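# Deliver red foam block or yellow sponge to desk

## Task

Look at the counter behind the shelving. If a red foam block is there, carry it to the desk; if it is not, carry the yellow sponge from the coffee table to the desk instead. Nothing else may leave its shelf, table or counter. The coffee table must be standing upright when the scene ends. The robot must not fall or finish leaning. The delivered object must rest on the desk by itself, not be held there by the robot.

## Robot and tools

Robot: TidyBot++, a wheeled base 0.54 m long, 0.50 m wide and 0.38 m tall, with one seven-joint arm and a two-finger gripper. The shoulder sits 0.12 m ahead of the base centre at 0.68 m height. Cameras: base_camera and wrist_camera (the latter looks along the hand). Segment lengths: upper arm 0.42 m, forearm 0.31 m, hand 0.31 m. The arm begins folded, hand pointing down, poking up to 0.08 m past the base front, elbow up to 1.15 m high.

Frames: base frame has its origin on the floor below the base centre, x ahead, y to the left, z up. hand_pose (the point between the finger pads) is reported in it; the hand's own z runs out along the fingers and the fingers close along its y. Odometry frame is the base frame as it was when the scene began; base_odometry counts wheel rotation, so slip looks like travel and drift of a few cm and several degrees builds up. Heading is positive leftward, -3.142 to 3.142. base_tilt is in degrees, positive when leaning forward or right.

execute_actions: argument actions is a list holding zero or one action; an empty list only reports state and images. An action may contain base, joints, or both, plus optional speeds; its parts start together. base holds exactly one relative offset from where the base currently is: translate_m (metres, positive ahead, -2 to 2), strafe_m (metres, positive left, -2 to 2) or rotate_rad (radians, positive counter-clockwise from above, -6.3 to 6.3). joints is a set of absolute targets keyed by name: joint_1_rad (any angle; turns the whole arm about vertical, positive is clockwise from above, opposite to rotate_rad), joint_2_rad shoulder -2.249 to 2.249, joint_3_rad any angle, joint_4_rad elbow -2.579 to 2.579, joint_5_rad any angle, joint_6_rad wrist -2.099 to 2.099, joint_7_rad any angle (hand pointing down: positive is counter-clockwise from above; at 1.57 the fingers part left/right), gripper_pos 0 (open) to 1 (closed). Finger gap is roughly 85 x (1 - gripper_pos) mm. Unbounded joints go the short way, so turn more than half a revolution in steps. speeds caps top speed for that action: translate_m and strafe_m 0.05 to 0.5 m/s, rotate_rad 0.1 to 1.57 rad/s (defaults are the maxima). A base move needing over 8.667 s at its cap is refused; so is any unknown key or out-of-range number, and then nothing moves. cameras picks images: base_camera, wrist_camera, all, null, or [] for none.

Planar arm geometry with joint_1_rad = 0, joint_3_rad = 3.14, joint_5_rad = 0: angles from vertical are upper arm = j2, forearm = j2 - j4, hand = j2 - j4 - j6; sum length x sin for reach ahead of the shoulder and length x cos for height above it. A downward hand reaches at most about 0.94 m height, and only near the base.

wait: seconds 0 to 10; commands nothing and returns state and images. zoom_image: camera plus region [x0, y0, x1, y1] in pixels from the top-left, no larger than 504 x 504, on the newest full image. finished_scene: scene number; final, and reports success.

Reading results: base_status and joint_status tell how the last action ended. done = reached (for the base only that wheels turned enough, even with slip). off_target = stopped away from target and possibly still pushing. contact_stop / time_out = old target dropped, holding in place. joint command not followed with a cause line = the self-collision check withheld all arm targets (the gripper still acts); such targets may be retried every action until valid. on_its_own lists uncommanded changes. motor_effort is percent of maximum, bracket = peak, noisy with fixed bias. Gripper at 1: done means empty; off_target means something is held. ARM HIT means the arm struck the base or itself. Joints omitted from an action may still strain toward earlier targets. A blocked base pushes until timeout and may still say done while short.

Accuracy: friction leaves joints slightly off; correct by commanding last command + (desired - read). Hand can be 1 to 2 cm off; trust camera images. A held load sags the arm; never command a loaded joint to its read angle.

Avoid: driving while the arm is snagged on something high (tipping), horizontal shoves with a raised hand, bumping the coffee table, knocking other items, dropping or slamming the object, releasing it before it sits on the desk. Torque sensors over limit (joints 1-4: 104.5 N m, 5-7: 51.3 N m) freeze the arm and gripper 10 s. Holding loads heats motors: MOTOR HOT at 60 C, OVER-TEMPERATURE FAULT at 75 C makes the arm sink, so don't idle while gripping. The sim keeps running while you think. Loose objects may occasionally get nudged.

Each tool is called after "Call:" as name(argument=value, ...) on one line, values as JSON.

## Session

Call:
execute_actions(actions=[])

Scene clock: 0.00 s.
base_odometry: x=+0.000 y=+0.000 heading=+0.000 (m, m, rad; odometry frame)
base_tilt: forward=-0.4 right=+0.6 (deg)
base_status: not commanded
joint_positions: joint_1_rad=-0.055 joint_2_rad=-0.329 joint_3_rad=+3.141 joint_4_rad=-2.556 joint_5_rad=+0.020 joint_6_rad=-0.838 joint_7_rad=+1.609 gripper_pos=+0.000
joint_status: not commanded
motor_effort: joint_1_rad=+0 joint_2_rad=-1 joint_3_rad=+1 joint_4_rad=+14 joint_5_rad=+0 joint_6_rad=+1 joint_7_rad=+0 (%)
hand_pose: x=+0.2558 y=+0.0043 z=+0.5778 quat_wxyz=(+0.007, +0.998, +0.053, +0.038) (m; base frame)
pictures: base_camera, wrist_camera
Images, in order (width x height): base_camera 644x364, wrist_camera 644x476.

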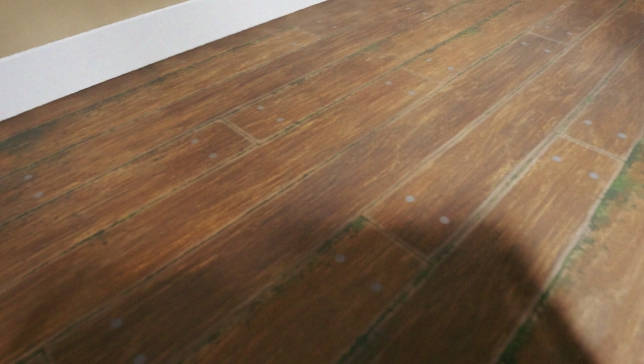

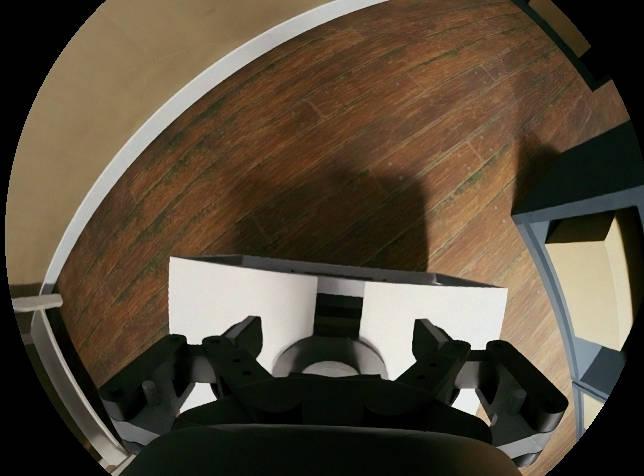

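Call:
execute_actions(actions=[{"base":{"rotate_rad":-0.8},"joints":{"joint_1_rad":0,"joint_6_rad":-0.2}}])

Scene clock: 3.10 s.
base_odometry: x=+0.000 y=+0.000 heading=-0.799 (m, m, rad; odometry frame)
base_tilt: forward=-0.4 right=+0.5 (deg)
base_status: done
joint_positions: joint_1_rad=-0.014 joint_2_rad=-0.329 joint_3_rad=+3.141 joint_4_rad=-2.556 joint_5_rad=+0.020 joint_6_rad=-0.196 joint_7_rad=+1.609 gripper_pos=+0.000
joint_status: all done
motor_effort: joint_1_rad=+0(1) joint_2_rad=-6(6) joint_3_rad=+1(2) joint_4_rad=+17(17) joint_5_rad=-1(0) joint_6_rad=+7(7) joint_7_rad=+0(0) (%)
hand_pose: x=+0.4370 y=+0.0047 z=+0.6539 quat_wxyz=(+0.009, +0.936, +0.033, +0.352) (m; base frame)
pictures: base_camera, wrist_camera
Images, in order (width x height): base_camera 644x364, wrist_camera 644x476.

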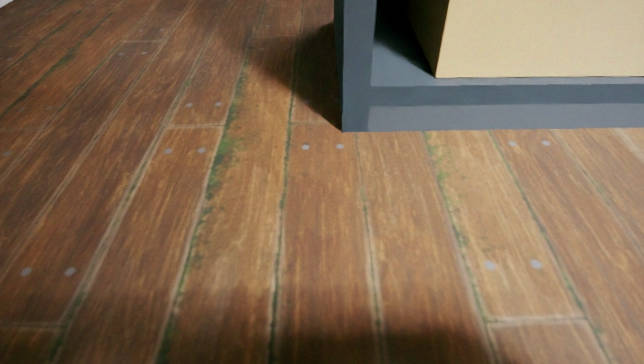

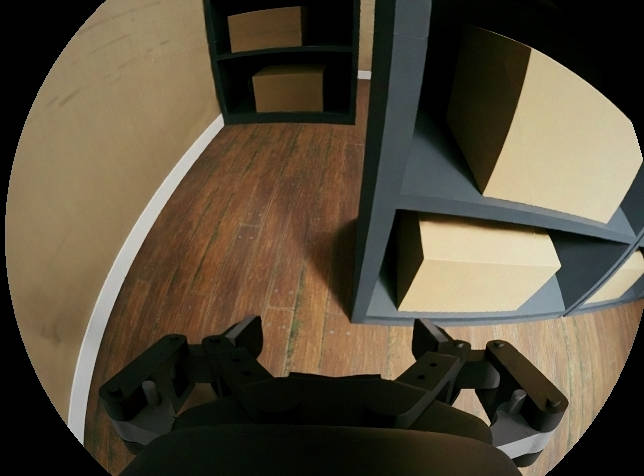

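Call:
execute_actions(actions=[{"base":{"strafe_m":0.36},"joints":{"joint_2_rad":-0.6,"joint_4_rad":-2.0,"joint_6_rad":-0.8}}])

Call:
execute_actions(actions=[{"base":{"translate_m":1.2},"joints":{"joint_1_rad":0.5,"joint_2_rad":-0.3,"joint_4_rad":-1.0,"joint_6_rad":-1.2}}])

Scene clock: 6.73 s.
base_odometry: x=+0.259 y=+0.251 heading=-0.800 (m, m, rad; odometry frame)
base_tilt: forward=-0.4 right=+0.6 (deg)
base_status: done
joint_positions: joint_1_rad=-0.014 joint_2_rad=-0.594 joint_3_rad=+3.140 joint_4_rad=-2.022 joint_5_rad=+0.020 joint_6_rad=-0.780 joint_7_rad=+1.609 gripper_pos=+0.000
joint_status: all done
motor_effort: joint_1_rad=+0(1) joint_2_rad=+0(6) joint_3_rad=+1(3) joint_4_rad=+21(21) joint_5_rad=-1(0) joint_6_rad=+9(7) joint_7_rad=+0(0) (%)
hand_pose: x=+0.4450 y=+0.0021 z=+0.8897 quat_wxyz=(+0.015, +0.893, +0.027, +0.450) (m; base frame)
pictures: base_camera, wrist_camera
Images, in order (width x height): base_camera 644x364, wrist_camera 644x476.

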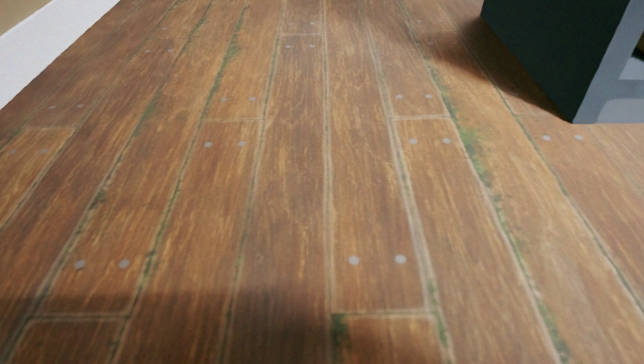

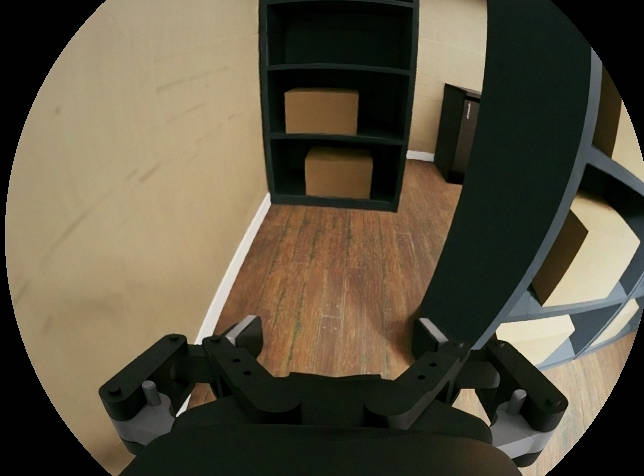

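Scene clock: 10.50 s.
base_odometry: x=+1.096 y=-0.609 heading=-0.800 (m, m, rad; odometry frame)
base_tilt: forward=-0.4 right=+0.6 (deg)
base_status: done
joint_positions: joint_1_rad=+0.483 joint_2_rad=-0.298 joint_3_rad=+3.140 joint_4_rad=-1.023 joint_5_rad=+0.020 joint_6_rad=-1.180 joint_7_rad=+1.609 gripper_pos=+0.000
joint_status: all done
motor_effort: joint_1_rad=-1(1) joint_2_rad=-6(9) joint_3_rad=+1(1) joint_4_rad=+17(23) joint_5_rad=-1(0) joint_6_rad=+9(10) joint_7_rad=+0(0) (%)
hand_pose: x=+0.4531 y=-0.1793 z=+1.2173 quat_wxyz=(+0.158, +0.794, -0.181, +0.558) (m; base frame)
pictures: base_camera, wrist_camera
Images, in order (width x height): base_camera 644x364, wrist_camera 644x476.

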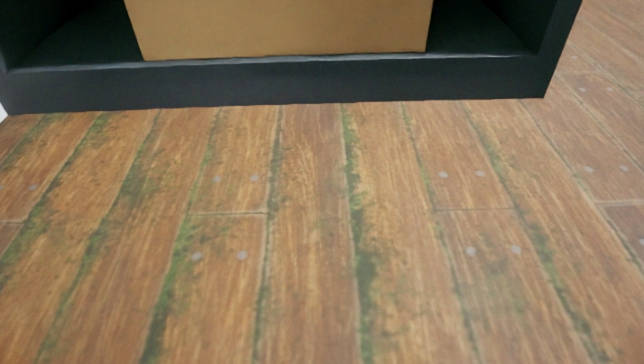

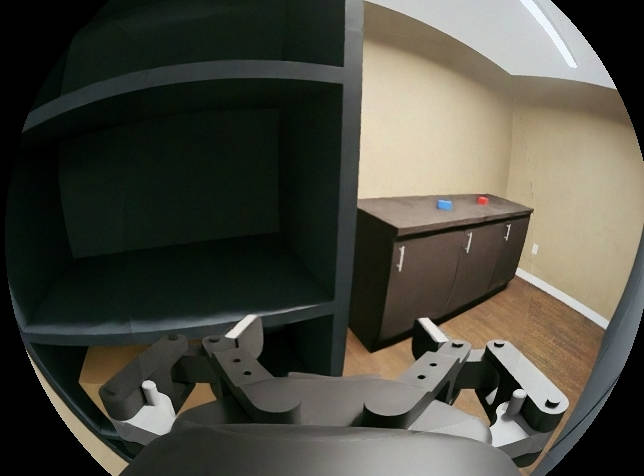

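Call:
execute_actions(actions=[{"base":{"translate_m":0.33},"speeds":{"translate_m":0.25},"joints":{"joint_1_rad":1.4,"joint_6_rad":-1.6}}])

Scene clock: 15.77 s.
base_odometry: x=+1.326 y=-0.846 heading=-0.799 (m, m, rad; odometry frame)
base_tilt: forward=-0.4 right=+0.5 (deg)
base_status: done
joint_positions: joint_1_rad=+1.383 joint_2_rad=-0.302 joint_3_rad=+3.140 joint_4_rad=-1.022 joint_5_rad=+0.020 joint_6_rad=-1.580 joint_7_rad=+1.609 gripper_pos=+0.000
joint_status: all done
motor_effort: joint_1_rad=+0(1) joint_2_rad=-4(6) joint_3_rad=+1(2) joint_4_rad=+16(17) joint_5_rad=+0(0) joint_6_rad=+8(9) joint_7_rad=+0(0) (%)
hand_pose: x=+0.1735 y=-0.3094 z=+1.1128 quat_wxyz=(+0.273, +0.712, -0.571, +0.304) (m; base frame)
pictures: base_camera, wrist_camera
Images, in order (width x height): base_camera 644x364, wrist_camera 644x476.

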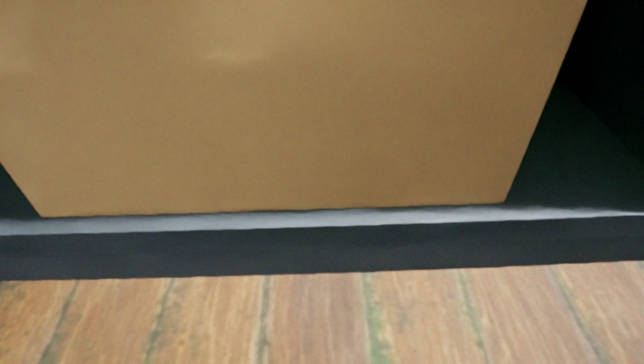

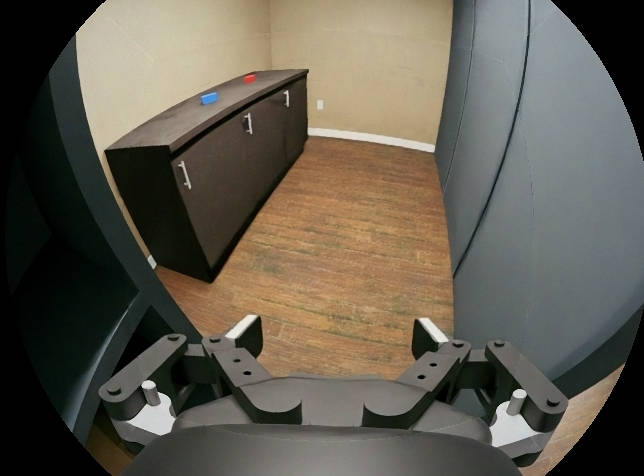

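Call:
execute_actions(actions=[{"base":{"rotate_rad":0.04}}], cameras=[])

Call:
execute_actions(actions=[{"base":{"strafe_m":-2.0},"joints":{"joint_1_rad":0.9}}], cameras=[])

Call:
execute_actions(actions=[{"base":{"translate_m":0.25},"joints":{"joint_1_rad":-0.015}}])

Scene clock: 17.97 s.
base_odometry: x=+1.326 y=-0.846 heading=-0.760 (m, m, rad; odometry frame)
base_tilt: forward=-0.4 right=+0.6 (deg)
base_status: done
joint_positions: joint_1_rad=+1.384 joint_2_rad=-0.301 joint_3_rad=+3.140 joint_4_rad=-1.022 joint_5_rad=+0.020 joint_6_rad=-1.580 joint_7_rad=+1.609 gripper_pos=+0.000
joint_status: not commanded
motor_effort: joint_1_rad=+0(0) joint_2_rad=-5(8) joint_3_rad=+1(2) joint_4_rad=+15(16) joint_5_rad=+0(0) joint_6_rad=+7(8) joint_7_rad=+0(0) (%)
hand_pose: x=+0.1733 y=-0.3099 z=+1.1124 quat_wxyz=(+0.273, +0.712, -0.571, +0.304) (m; base frame)
pictures: none
No camera images: the call's "cameras" was empty. Leave "cameras" out to get every camera's image.

Scene clock: 23.33 s.
base_odometry: x=-0.050 y=-2.298 heading=-0.759 (m, m, rad; odometry frame)
base_tilt: forward=-0.4 right=+0.6 (deg)
base_status: done
joint_positions: joint_1_rad=+0.916 joint_2_rad=-0.298 joint_3_rad=+3.140 joint_4_rad=-1.021 joint_5_rad=+0.020 joint_6_rad=-1.582 joint_7_rad=+1.609 gripper_pos=+0.000
joint_status: all done
motor_effort: joint_1_rad=-1(0) joint_2_rad=-5(9) joint_3_rad=+1(1) joint_4_rad=+15(16) joint_5_rad=+0(0) joint_6_rad=+8(8) joint_7_rad=+1(0) (%)
hand_pose: x=+0.3078 y=-0.2529 z=+1.1111 quat_wxyz=(+0.194, +0.826, -0.391, +0.357) (m; base frame)
pictures: none
No camera images: the call's "cameras" was empty. Leave "cameras" out to get every camera's image.

Scene clock: 25.53 s.
base_odometry: x=+0.132 y=-2.470 heading=-0.759 (m, m, rad; odometry frame)
base_tilt: forward=-0.4 right=+0.5 (deg)
base_status: done
joint_positions: joint_1_rad=+0.001 joint_2_rad=-0.294 joint_3_rad=+3.141 joint_4_rad=-1.021 joint_5_rad=+0.020 joint_6_rad=-1.582 joint_7_rad=+1.609 gripper_pos=+0.000
joint_status: all done
motor_effort: joint_1_rad=+0(1) joint_2_rad=-5(9) joint_3_rad=+1(1) joint_4_rad=+15(17) joint_5_rad=+0(2) joint_6_rad=+7(8) joint_7_rad=+0(0) (%)
hand_pose: x=+0.4362 y=-0.0048 z=+1.1100 quat_wxyz=(+0.017, +0.914, +0.013, +0.404) (m; base frame)
pictures: base_camera, wrist_camera
Images, in order (width x height): base_camera 644x364, wrist_camera 644x476.

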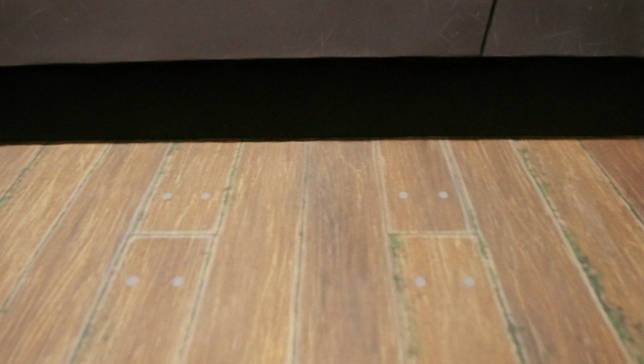

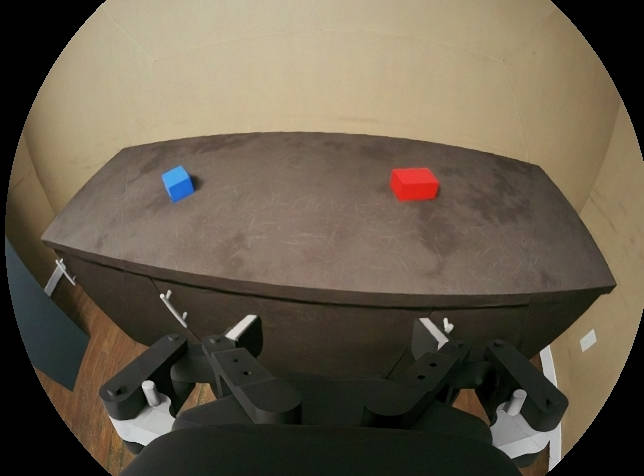

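Call:
execute_actions(actions=[{"base":{"strafe_m":-0.19}}], cameras=[])

Call:
execute_actions(actions=[{"base":{"translate_m":0.25},"joints":{"joint_2_rad":0.3,"joint_4_rad":-0.45,"joint_6_rad":-1.95,"joint_7_rad":1.55}}])

Scene clock: 33.87 s.
base_odometry: x=+0.001 y=-2.608 heading=-0.759 (m, m, rad; odometry frame)
base_tilt: forward=-0.4 right=+0.6 (deg)
base_status: done
joint_positions: joint_1_rad=+0.001 joint_2_rad=-0.295 joint_3_rad=+3.143 joint_4_rad=-1.021 joint_5_rad=+0.020 joint_6_rad=-1.582 joint_7_rad=+1.609 gripper_pos=+0.000
joint_status: not commanded
motor_effort: joint_1_rad=+0(0) joint_2_rad=-5(8) joint_3_rad=+1(3) joint_4_rad=+15(16) joint_5_rad=-1(1) joint_6_rad=+8(8) joint_7_rad=+0(0) (%)
hand_pose: x=+0.4359 y=-0.0053 z=+1.1102 quat_wxyz=(+0.017, +0.914, +0.013, +0.404) (m; base frame)
pictures: none
No camera images: the call's "cameras" was empty. Leave "cameras" out to get every camera's image.

Scene clock: 36.00 s.
base_odometry: x=+0.183 y=-2.780 heading=-0.759 (m, m, rad; odometry frame)
base_tilt: forward=-0.4 right=+0.5 (deg)
base_status: done
joint_positions: joint_1_rad=+0.000 joint_2_rad=+0.301 joint_3_rad=+3.143 joint_4_rad=-0.474 joint_5_rad=+0.020 joint_6_rad=-1.929 joint_7_rad=+1.577 gripper_pos=+0.000
joint_status: all done
motor_effort: joint_1_rad=-1(1) joint_2_rad=-28(36) joint_3_rad=+1(1) joint_4_rad=+14(17) joint_5_rad=+0(1) joint_6_rad=+4(9) joint_7_rad=+0(1) (%)
hand_pose: x=+0.5955 y=-0.0049 z=+1.0263 quat_wxyz=(+0.009, +0.976, -0.003, +0.217) (m; base frame)
pictures: base_camera, wrist_camera
Images, in order (width x height): base_camera 644x364, wrist_camera 644x476.

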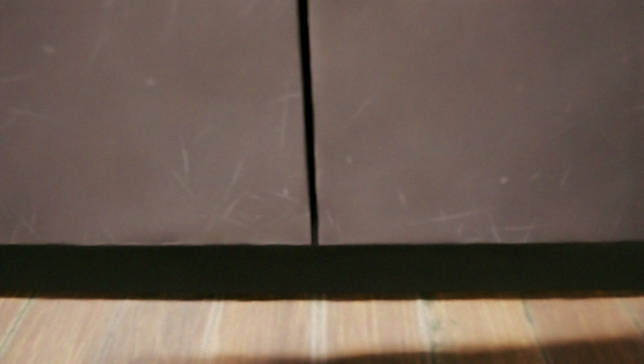

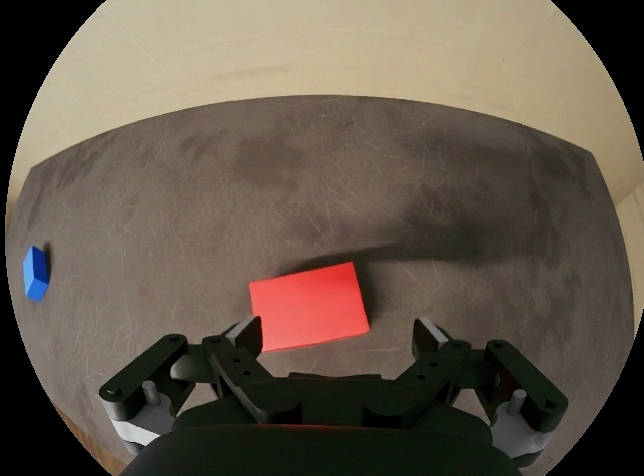

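Call:
execute_actions(actions=[{"base":{"translate_m":0.04},"joints":{"joint_1_rad":-0.07,"joint_2_rad":0.35,"joint_4_rad":-0.39,"joint_6_rad":-2.09,"joint_7_rad":0.14}}])

Scene clock: 41.93 s.
base_odometry: x=+0.212 y=-2.808 heading=-0.760 (m, m, rad; odometry frame)
base_tilt: forward=-0.4 right=+0.5 (deg)
base_status: done
joint_positions: joint_1_rad=-0.053 joint_2_rad=+0.337 joint_3_rad=+3.143 joint_4_rad=-0.416 joint_5_rad=+0.020 joint_6_rad=-2.070 joint_7_rad=+0.144 gripper_pos=+0.000
joint_status: all done
motor_effort: joint_1_rad=+0(1) joint_2_rad=-29(31) joint_3_rad=+0(0) joint_4_rad=+13(15) joint_5_rad=+0(1) joint_6_rad=+3(5) joint_7_rad=+1(0) (%)
hand_pose: x=+0.5702 y=+0.0195 z=+1.0124 quat_wxyz=(-0.101, +0.759, -0.631, +0.122) (m; base frame)
pictures: base_camera, wrist_camera
Images, in order (width x height): base_camera 644x364, wrist_camera 644x476.

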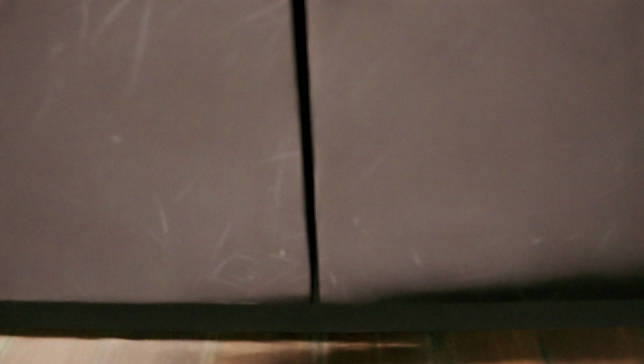

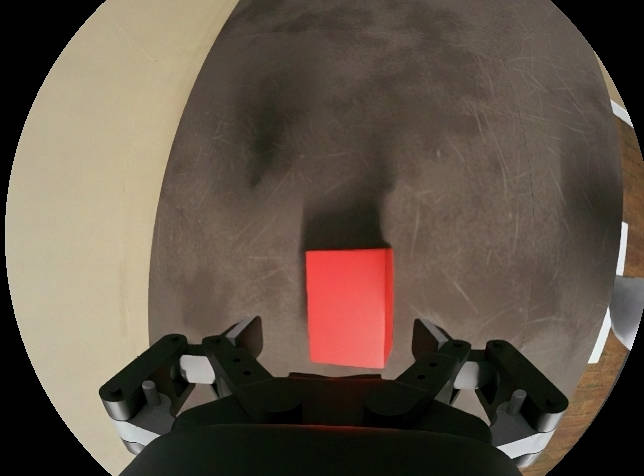

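Call:
execute_actions(actions=[{"joints":{"joint_2_rad":0.355,"joint_4_rad":-0.61,"joint_6_rad":-1.965}}], cameras=["wrist_camera"])

Scene clock: 44.73 s.
base_odometry: x=+0.212 y=-2.808 heading=-0.760 (m, m, rad; odometry frame)
base_tilt: forward=-0.4 right=+0.6 (deg)
base_status: not commanded
joint_positions: joint_1_rad=-0.053 joint_2_rad=+0.353 joint_3_rad=+3.143 joint_4_rad=-0.589 joint_5_rad=+0.020 joint_6_rad=-1.985 joint_7_rad=+0.144 gripper_pos=+0.000
joint_status: all done
motor_effort: joint_1_rad=+0(0) joint_2_rad=-31(34) joint_3_rad=+0(0) joint_4_rad=+15(15) joint_5_rad=+0(1) joint_6_rad=+2(3) joint_7_rad=+0(0) (%)
hand_pose: x=+0.5847 y=+0.0200 z=+0.9571 quat_wxyz=(-0.066, +0.765, -0.635, +0.085) (m; base frame)
pictures: wrist_camera
Images, in order (width x height): wrist_camera 644x476.

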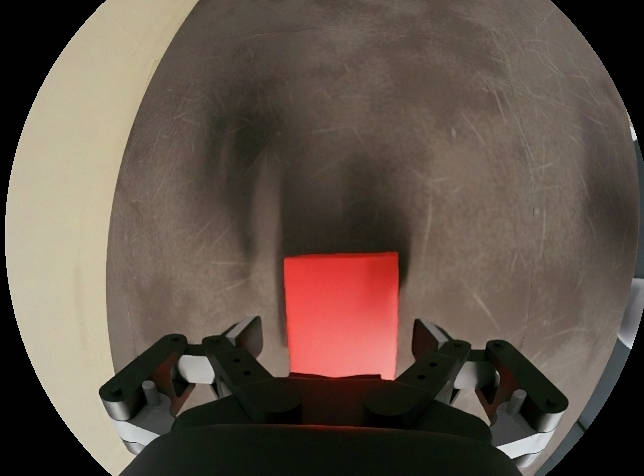

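Call:
execute_actions(actions=[{"joints":{"joint_4_rad":-0.705,"joint_6_rad":-1.925}}], cameras=["wrist_camera"])

Call:
execute_actions(actions=[{"joints":{"gripper_pos":1}}], cameras=["wrist_camera"])

Scene clock: 48.17 s.
base_odometry: x=+0.212 y=-2.808 heading=-0.760 (m, m, rad; odometry frame)
base_tilt: forward=-0.4 right=+0.6 (deg)
base_status: not commanded
joint_positions: joint_1_rad=-0.053 joint_2_rad=+0.356 joint_3_rad=+3.143 joint_4_rad=-0.684 joint_5_rad=+0.020 joint_6_rad=-1.946 joint_7_rad=+0.144 gripper_pos=+0.000
joint_status: all done
motor_effort: joint_1_rad=-1(1) joint_2_rad=-32(34) joint_3_rad=+0(0) joint_4_rad=+15(16) joint_5_rad=+0(1) joint_6_rad=+2(3) joint_7_rad=+0(0) (%)
hand_pose: x=+0.5848 y=+0.0199 z=+0.9279 quat_wxyz=(-0.046, +0.768, -0.636, +0.064) (m; base frame)
pictures: wrist_camera
Images, in order (width x height): wrist_camera 644x476.

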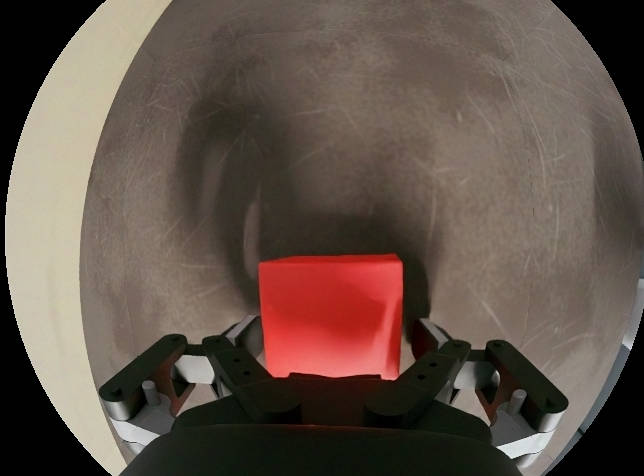

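Scene clock: 49.27 s.
base_odometry: x=+0.212 y=-2.808 heading=-0.760 (m, m, rad; odometry frame)
base_tilt: forward=-0.4 right=+0.5 (deg)
base_status: not commanded
joint_positions: joint_1_rad=-0.053 joint_2_rad=+0.339 joint_3_rad=+3.143 joint_4_rad=-0.686 joint_5_rad=+0.020 joint_6_rad=-1.941 joint_7_rad=+0.144 gripper_pos=+0.365
joint_status: gripper_pos off_target (ended at +0.365, target +1.000)
motor_effort: joint_1_rad=-1(1) joint_2_rad=-28(32) joint_3_rad=+0(0) joint_4_rad=+14(16) joint_5_rad=+0(1) joint_6_rad=+3(4) joint_7_rad=+0(0) (%)
hand_pose: x=+0.5817 y=+0.0198 z=+0.9352 quat_wxyz=(-0.052, +0.767, -0.635, +0.071) (m; base frame)
pictures: wrist_camera
Images, in order (width x height): wrist_camera 644x476.

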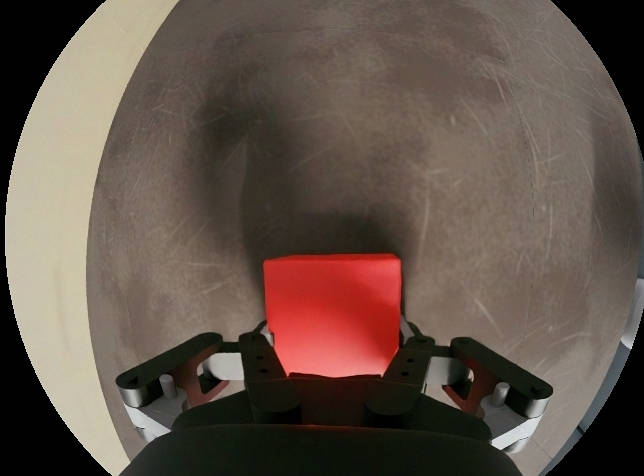

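Call:
execute_actions(actions=[{"base":{"translate_m":-0.54},"speeds":{"translate_m":0.3},"joints":{"joint_2_rad":-0.2,"joint_4_rad":-0.8,"joint_7_rad":1.57}}], cameras=["base_camera"])

Call:
execute_actions(actions=[{"base":{"strafe_m":1.3},"joints":{"joint_1_rad":-1.57}}])

Scene clock: 54.57 s.
base_odometry: x=-0.180 y=-2.436 heading=-0.761 (m, m, rad; odometry frame)
base_tilt: forward=-0.4 right=+0.5 (deg)
base_status: done
joint_positions: joint_1_rad=-0.056 joint_2_rad=-0.204 joint_3_rad=+3.143 joint_4_rad=-0.775 joint_5_rad=+0.020 joint_6_rad=-1.933 joint_7_rad=+1.549 gripper_pos=+0.365
joint_status: all done
motor_effort: joint_1_rad=-1(3) joint_2_rad=-6(36) joint_3_rad=+0(2) joint_4_rad=+13(18) joint_5_rad=+0(1) joint_6_rad=+6(7) joint_7_rad=+0(0) (%)
hand_pose: x=+0.3887 y=+0.0105 z=+1.1084 quat_wxyz=(-0.005, +0.949, +0.010, +0.314) (m; base frame)
pictures: base_camera
Images, in order (width x height): base_camera 644x364.

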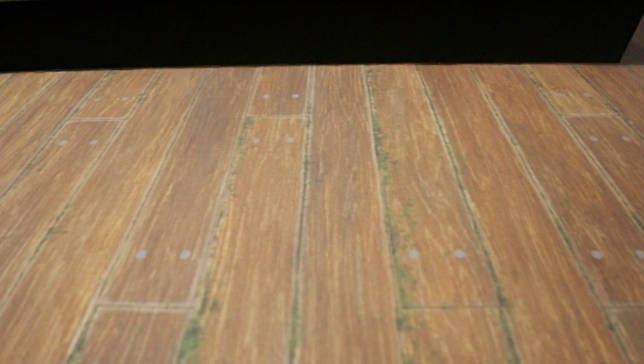

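Scene clock: 58.63 s.
base_odometry: x=+0.716 y=-1.494 heading=-0.761 (m, m, rad; odometry frame)
base_tilt: forward=-0.4 right=+0.5 (deg)
base_status: done
joint_positions: joint_1_rad=-1.553 joint_2_rad=-0.195 joint_3_rad=+3.143 joint_4_rad=-0.778 joint_5_rad=+0.020 joint_6_rad=-1.933 joint_7_rad=+1.549 gripper_pos=+0.365
joint_status: all done
motor_effort: joint_1_rad=-1(1) joint_2_rad=-7(10) joint_3_rad=+0(2) joint_4_rad=+13(14) joint_5_rad=+0(3) joint_6_rad=+7(7) joint_7_rad=+0(0) (%)
hand_pose: x=+0.1285 y=+0.2736 z=+1.1046 quat_wxyz=(-0.213, +0.690, +0.655, +0.223) (m; base frame)
pictures: base_camera, wrist_camera
Images, in order (width x height): base_camera 644x364, wrist_camera 644x476.

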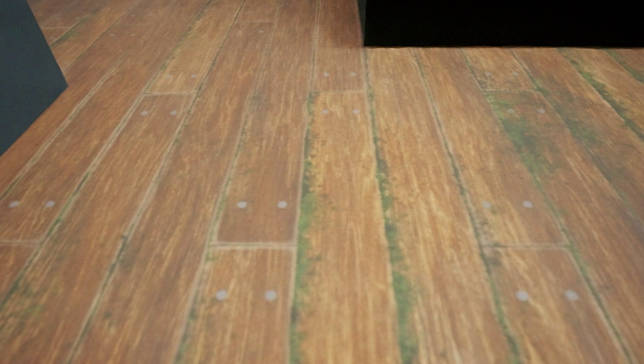

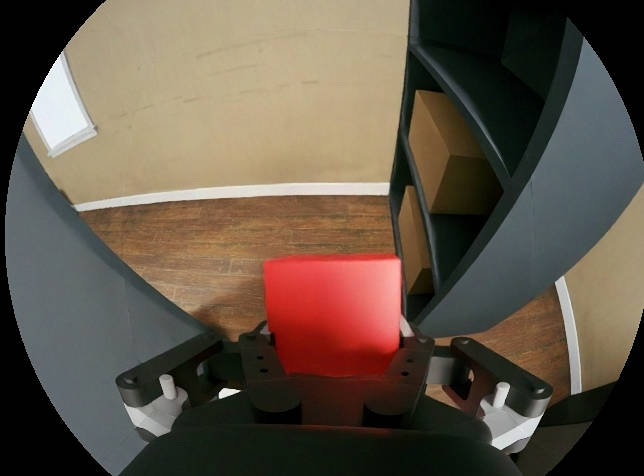

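Call:
execute_actions(actions=[{"base":{"translate_m":0.07}}], cameras=[])

Call:
execute_actions(actions=[{"base":{"strafe_m":0.88},"joints":{"joint_1_rad":-3.155}}])

Scene clock: 61.60 s.
base_odometry: x=+0.767 y=-1.542 heading=-0.761 (m, m, rad; odometry frame)
base_tilt: forward=-0.4 right=+0.6 (deg)
base_status: done
joint_positions: joint_1_rad=-1.554 joint_2_rad=-0.196 joint_3_rad=+3.143 joint_4_rad=-0.778 joint_5_rad=+0.020 joint_6_rad=-1.933 joint_7_rad=+1.549 gripper_pos=+0.365
joint_status: not commanded
motor_effort: joint_1_rad=-1(0) joint_2_rad=-6(9) joint_3_rad=+1(2) joint_4_rad=+13(13) joint_5_rad=+0(1) joint_6_rad=+7(7) joint_7_rad=+0(1) (%)
hand_pose: x=+0.1285 y=+0.2735 z=+1.1048 quat_wxyz=(-0.213, +0.690, +0.655, +0.223) (m; base frame)
pictures: none
No camera images: the call's "cameras" was empty. Leave "cameras" out to get every camera's image.

Scene clock: 64.73 s.
base_odometry: x=+1.375 y=-0.905 heading=-0.761 (m, m, rad; odometry frame)
base_tilt: forward=-0.4 right=+0.5 (deg)
base_status: done
joint_positions: joint_1_rad=-3.138 joint_2_rad=-0.201 joint_3_rad=+3.143 joint_4_rad=-0.779 joint_5_rad=+0.020 joint_6_rad=-1.933 joint_7_rad=+1.549 gripper_pos=+0.365
joint_status: all done
motor_effort: joint_1_rad=-1(1) joint_2_rad=-7(7) joint_3_rad=+0(1) joint_4_rad=+13(14) joint_5_rad=+0(0) joint_6_rad=+6(7) joint_7_rad=+1(1) (%)
hand_pose: x=-0.1523 y=+0.0059 z=+1.1062 quat_wxyz=(-0.310, +0.019, +0.950, +0.005) (m; base frame)
pictures: base_camera, wrist_camera
Images, in order (width x height): base_camera 644x364, wrist_camera 644x476.

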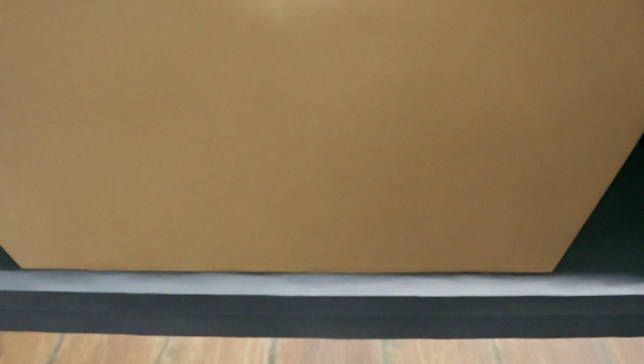

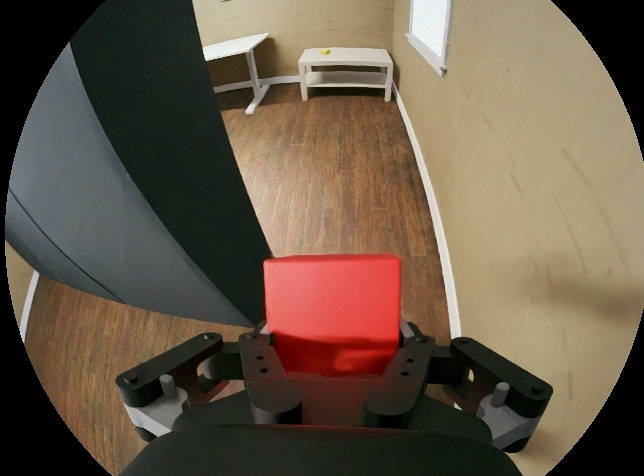

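Call:
execute_actions(actions=[{"base":{"translate_m":-1.9},"joints":{"joint_2_rad":0.37,"joint_4_rad":-0.86,"joint_6_rad":-1.88}}])

Call:
execute_actions(actions=[{"base":{"strafe_m":-0.35}}])

Scene clock: 73.47 s.
base_odometry: x=+0.000 y=+0.407 heading=-0.761 (m, m, rad; odometry frame)
base_tilt: forward=-0.4 right=+0.5 (deg)
base_status: done
joint_positions: joint_1_rad=-3.138 joint_2_rad=+0.376 joint_3_rad=+3.143 joint_4_rad=-0.843 joint_5_rad=+0.020 joint_6_rad=-1.897 joint_7_rad=+1.549 gripper_pos=+0.365
joint_status: all done
motor_effort: joint_1_rad=+0(0) joint_2_rad=-33(39) joint_3_rad=+1(0) joint_4_rad=+16(18) joint_5_rad=-1(0) joint_6_rad=+1(9) joint_7_rad=+0(0) (%)
hand_pose: x=-0.3388 y=+0.0067 z=+0.8703 quat_wxyz=(-0.013, +0.017, +1.000, +0.009) (m; base frame)
pictures: base_camera, wrist_camera
Images, in order (width x height): base_camera 644x364, wrist_camera 644x476.

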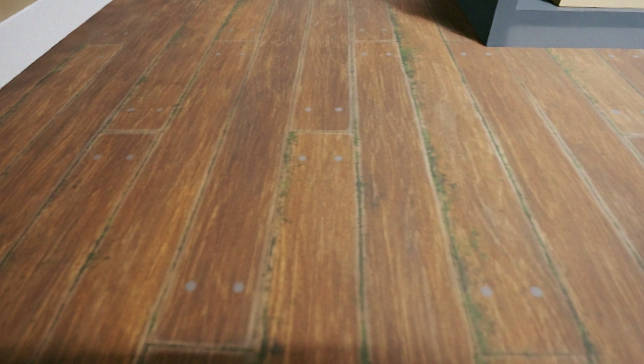

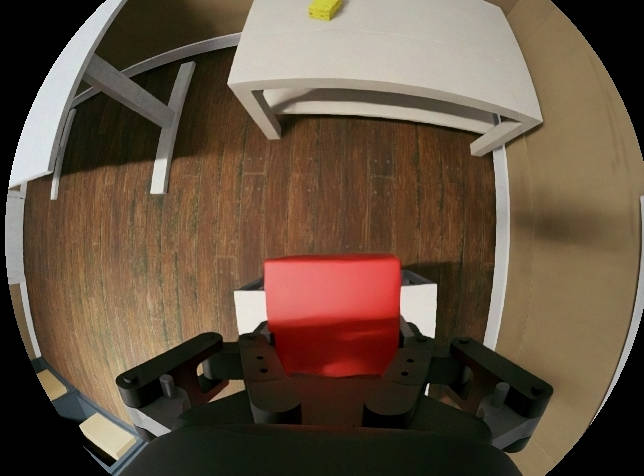

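Scene clock: 75.50 s.
base_odometry: x=-0.242 y=+0.154 heading=-0.762 (m, m, rad; odometry frame)
base_tilt: forward=-0.4 right=+0.6 (deg)
base_status: done
joint_positions: joint_1_rad=-3.153 joint_2_rad=+0.376 joint_3_rad=+3.143 joint_4_rad=-0.843 joint_5_rad=+0.020 joint_6_rad=-1.897 joint_7_rad=+1.549 gripper_pos=+0.365
joint_status: not commanded
motor_effort: joint_1_rad=+0(4) joint_2_rad=-34(34) joint_3_rad=+0(2) joint_4_rad=+16(17) joint_5_rad=+0(1) joint_6_rad=+1(2) joint_7_rad=+0(0) (%)
hand_pose: x=-0.3388 y=-0.0003 z=+0.8703 quat_wxyz=(-0.013, +0.009, +1.000, +0.009) (m; base frame)
pictures: base_camera, wrist_camera
Images, in order (width x height): base_camera 644x364, wrist_camera 644x476.

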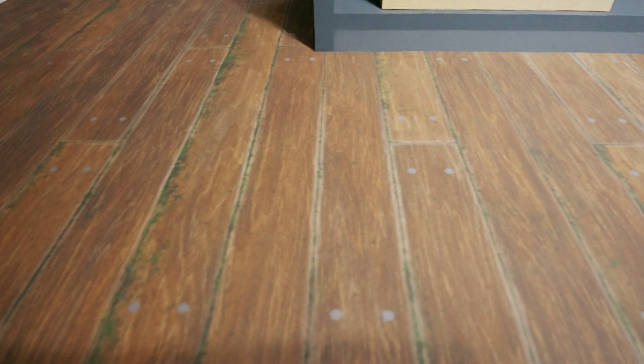

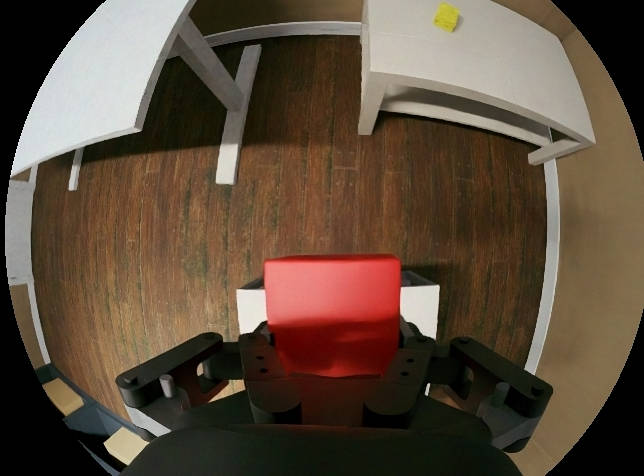

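Call:
execute_actions(actions=[{"base":{"strafe_m":-0.5},"joints":{"joint_2_rad":0.6,"joint_4_rad":-0.55,"joint_6_rad":-1.96}}], cameras=["wrist_camera"])

Call:
execute_actions(actions=[{"base":{"translate_m":-0.3}}], cameras=["wrist_camera"])

Scene clock: 80.33 s.
base_odometry: x=-0.588 y=-0.208 heading=-0.762 (m, m, rad; odometry frame)
base_tilt: forward=-0.4 right=+0.6 (deg)
base_status: done
joint_positions: joint_1_rad=-3.161 joint_2_rad=+0.604 joint_3_rad=+3.143 joint_4_rad=-0.578 joint_5_rad=+0.020 joint_6_rad=-1.939 joint_7_rad=+1.549 gripper_pos=+0.365
joint_status: all done
motor_effort: joint_1_rad=+0(3) joint_2_rad=-40(43) joint_3_rad=+1(2) joint_4_rad=+16(17) joint_5_rad=+0(0) joint_6_rad=+1(3) joint_7_rad=+0(0) (%)
hand_pose: x=-0.4174 y=-0.0058 z=+0.8363 quat_wxyz=(-0.011, +0.005, +1.000, +0.009) (m; base frame)
pictures: wrist_camera
Images, in order (width x height): wrist_camera 644x476.

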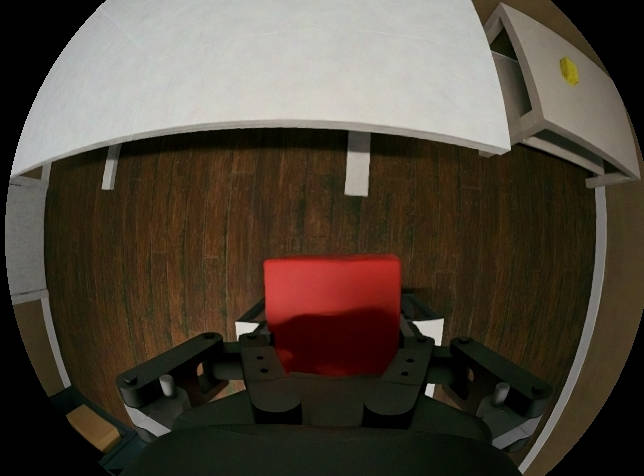

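Scene clock: 82.23 s.
base_odometry: x=-0.805 y=-0.001 heading=-0.762 (m, m, rad; odometry frame)
base_tilt: forward=-0.4 right=+0.5 (deg)
base_status: done
joint_positions: joint_1_rad=-3.161 joint_2_rad=+0.607 joint_3_rad=+3.143 joint_4_rad=-0.576 joint_5_rad=+0.020 joint_6_rad=-1.943 joint_7_rad=+1.549 gripper_pos=+0.365
joint_status: not commanded
motor_effort: joint_1_rad=+0(2) joint_2_rad=-40(45) joint_3_rad=+0(0) joint_4_rad=+16(17) joint_5_rad=+0(0) joint_6_rad=+1(2) joint_7_rad=+1(0) (%)
hand_pose: x=-0.4170 y=-0.0058 z=+0.8350 quat_wxyz=(-0.008, +0.005, +1.000, +0.009) (m; base frame)
pictures: wrist_camera
Images, in order (width x height): wrist_camera 644x476.

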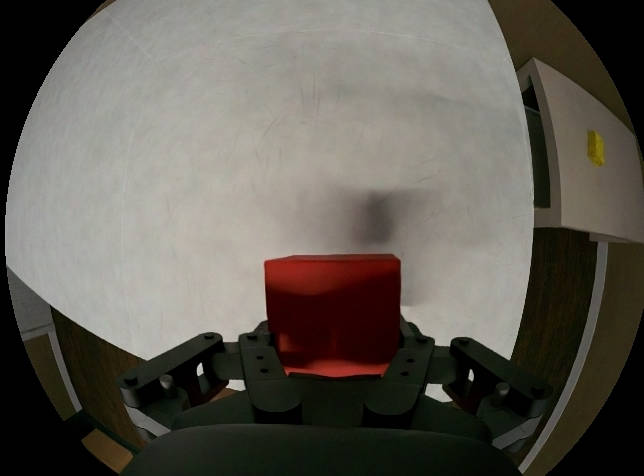

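Call:
execute_actions(actions=[{"joints":{"joint_2_rad":0.66,"joint_4_rad":-0.715,"joint_6_rad":-1.76}}], cameras=["wrist_camera"])

Call:
execute_actions(actions=[{"joints":{"joint_4_rad":-0.77,"joint_6_rad":-1.705}}], cameras=["wrist_camera"])

Scene clock: 87.17 s.
base_odometry: x=-0.805 y=-0.001 heading=-0.762 (m, m, rad; odometry frame)
base_tilt: forward=-0.4 right=+0.5 (deg)
base_status: not commanded
joint_positions: joint_1_rad=-3.161 joint_2_rad=+0.666 joint_3_rad=+3.143 joint_4_rad=-0.697 joint_5_rad=+0.020 joint_6_rad=-1.777 joint_7_rad=+1.549 gripper_pos=+0.365
joint_status: all done
motor_effort: joint_1_rad=-1(1) joint_2_rad=-43(47) joint_3_rad=+0(0) joint_4_rad=+17(18) joint_5_rad=+0(0) joint_6_rad=+1(2) joint_7_rad=+0(0) (%)
hand_pose: x=-0.4490 y=-0.0061 z=+0.7664 quat_wxyz=(-0.001, +0.003, +1.000, +0.010) (m; base frame)
pictures: wrist_camera
Images, in order (width x height): wrist_camera 644x476.

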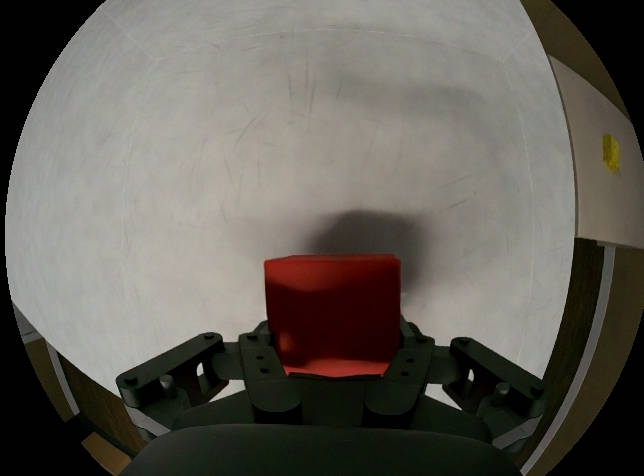

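Scene clock: 88.07 s.
base_odometry: x=-0.805 y=-0.001 heading=-0.762 (m, m, rad; odometry frame)
base_tilt: forward=-0.5 right=+0.5 (deg)
base_status: not commanded
joint_positions: joint_1_rad=-3.161 joint_2_rad=+0.662 joint_3_rad=+3.143 joint_4_rad=-0.750 joint_5_rad=+0.020 joint_6_rad=-1.725 joint_7_rad=+1.549 gripper_pos=+0.365
joint_status: all done
motor_effort: joint_1_rad=+0(0) joint_2_rad=-44(46) joint_3_rad=+0(0) joint_4_rad=+17(17) joint_5_rad=+0(0) joint_6_rad=+1(2) joint_7_rad=+0(0) (%)
hand_pose: x=-0.4515 y=-0.0061 z=+0.7523 quat_wxyz=(-0.003, +0.003, +1.000, +0.010) (m; base frame)
pictures: wrist_camera
Images, in order (width x height): wrist_camera 644x476.

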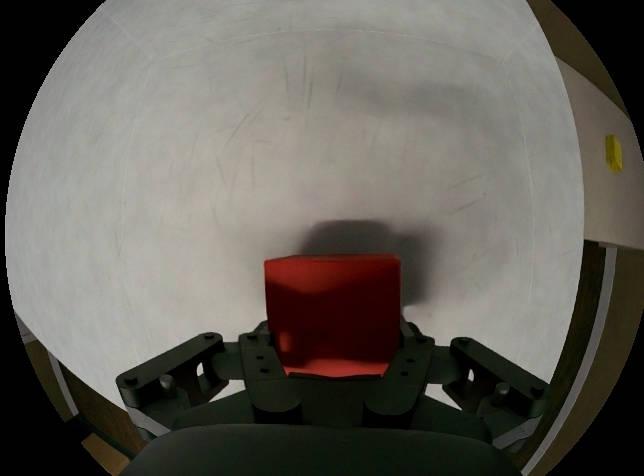

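Call:
execute_actions(actions=[{"joints":{"gripper_pos":0}}], cameras=[])

Call:
execute_actions(actions=[{"joints":{"joint_2_rad":0.45,"joint_6_rad":-1.85}}], cameras=["wrist_camera"])

Scene clock: 90.70 s.
base_odometry: x=-0.805 y=-0.001 heading=-0.762 (m, m, rad; odometry frame)
base_tilt: forward=-0.4 right=+0.5 (deg)
base_status: not commanded
joint_positions: joint_1_rad=-3.161 joint_2_rad=+0.662 joint_3_rad=+3.143 joint_4_rad=-0.750 joint_5_rad=+0.020 joint_6_rad=-1.725 joint_7_rad=+1.549 gripper_pos=+0.000
joint_status: all done
motor_effort: joint_1_rad=+0(0) joint_2_rad=-45(44) joint_3_rad=-1(0) joint_4_rad=+17(17) joint_5_rad=+0(0) joint_6_rad=+1(1) joint_7_rad=+0(0) (%)
hand_pose: x=-0.4515 y=-0.0061 z=+0.7523 quat_wxyz=(-0.003, +0.003, +1.000, +0.010) (m; base frame)
pictures: none
No camera images: the call's "cameras" was empty. Leave "cameras" out to get every camera's image.

Scene clock: 92.30 s.
base_odometry: x=-0.805 y=-0.001 heading=-0.762 (m, m, rad; odometry frame)
base_tilt: forward=-0.4 right=+0.6 (deg)
base_status: not commanded
joint_positions: joint_1_rad=-3.161 joint_2_rad=+0.446 joint_3_rad=+3.143 joint_4_rad=-0.751 joint_5_rad=+0.020 joint_6_rad=-1.833 joint_7_rad=+1.549 gripper_pos=+0.000
joint_status: all done
motor_effort: joint_1_rad=+0(1) joint_2_rad=-36(47) joint_3_rad=+0(1) joint_4_rad=+17(18) joint_5_rad=+0(0) joint_6_rad=+2(2) joint_7_rad=+0(0) (%)
hand_pose: x=-0.3898 y=-0.0050 z=+0.8670 quat_wxyz=(-0.056, +0.004, +0.998, +0.008) (m; base frame)
pictures: wrist_camera
Images, in order (width x height): wrist_camera 644x476.

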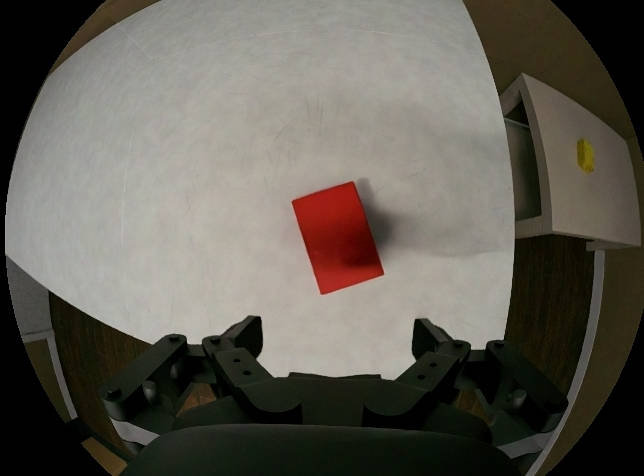

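Call:
finished_scene(scene=2)

The scene is finished: the task was done.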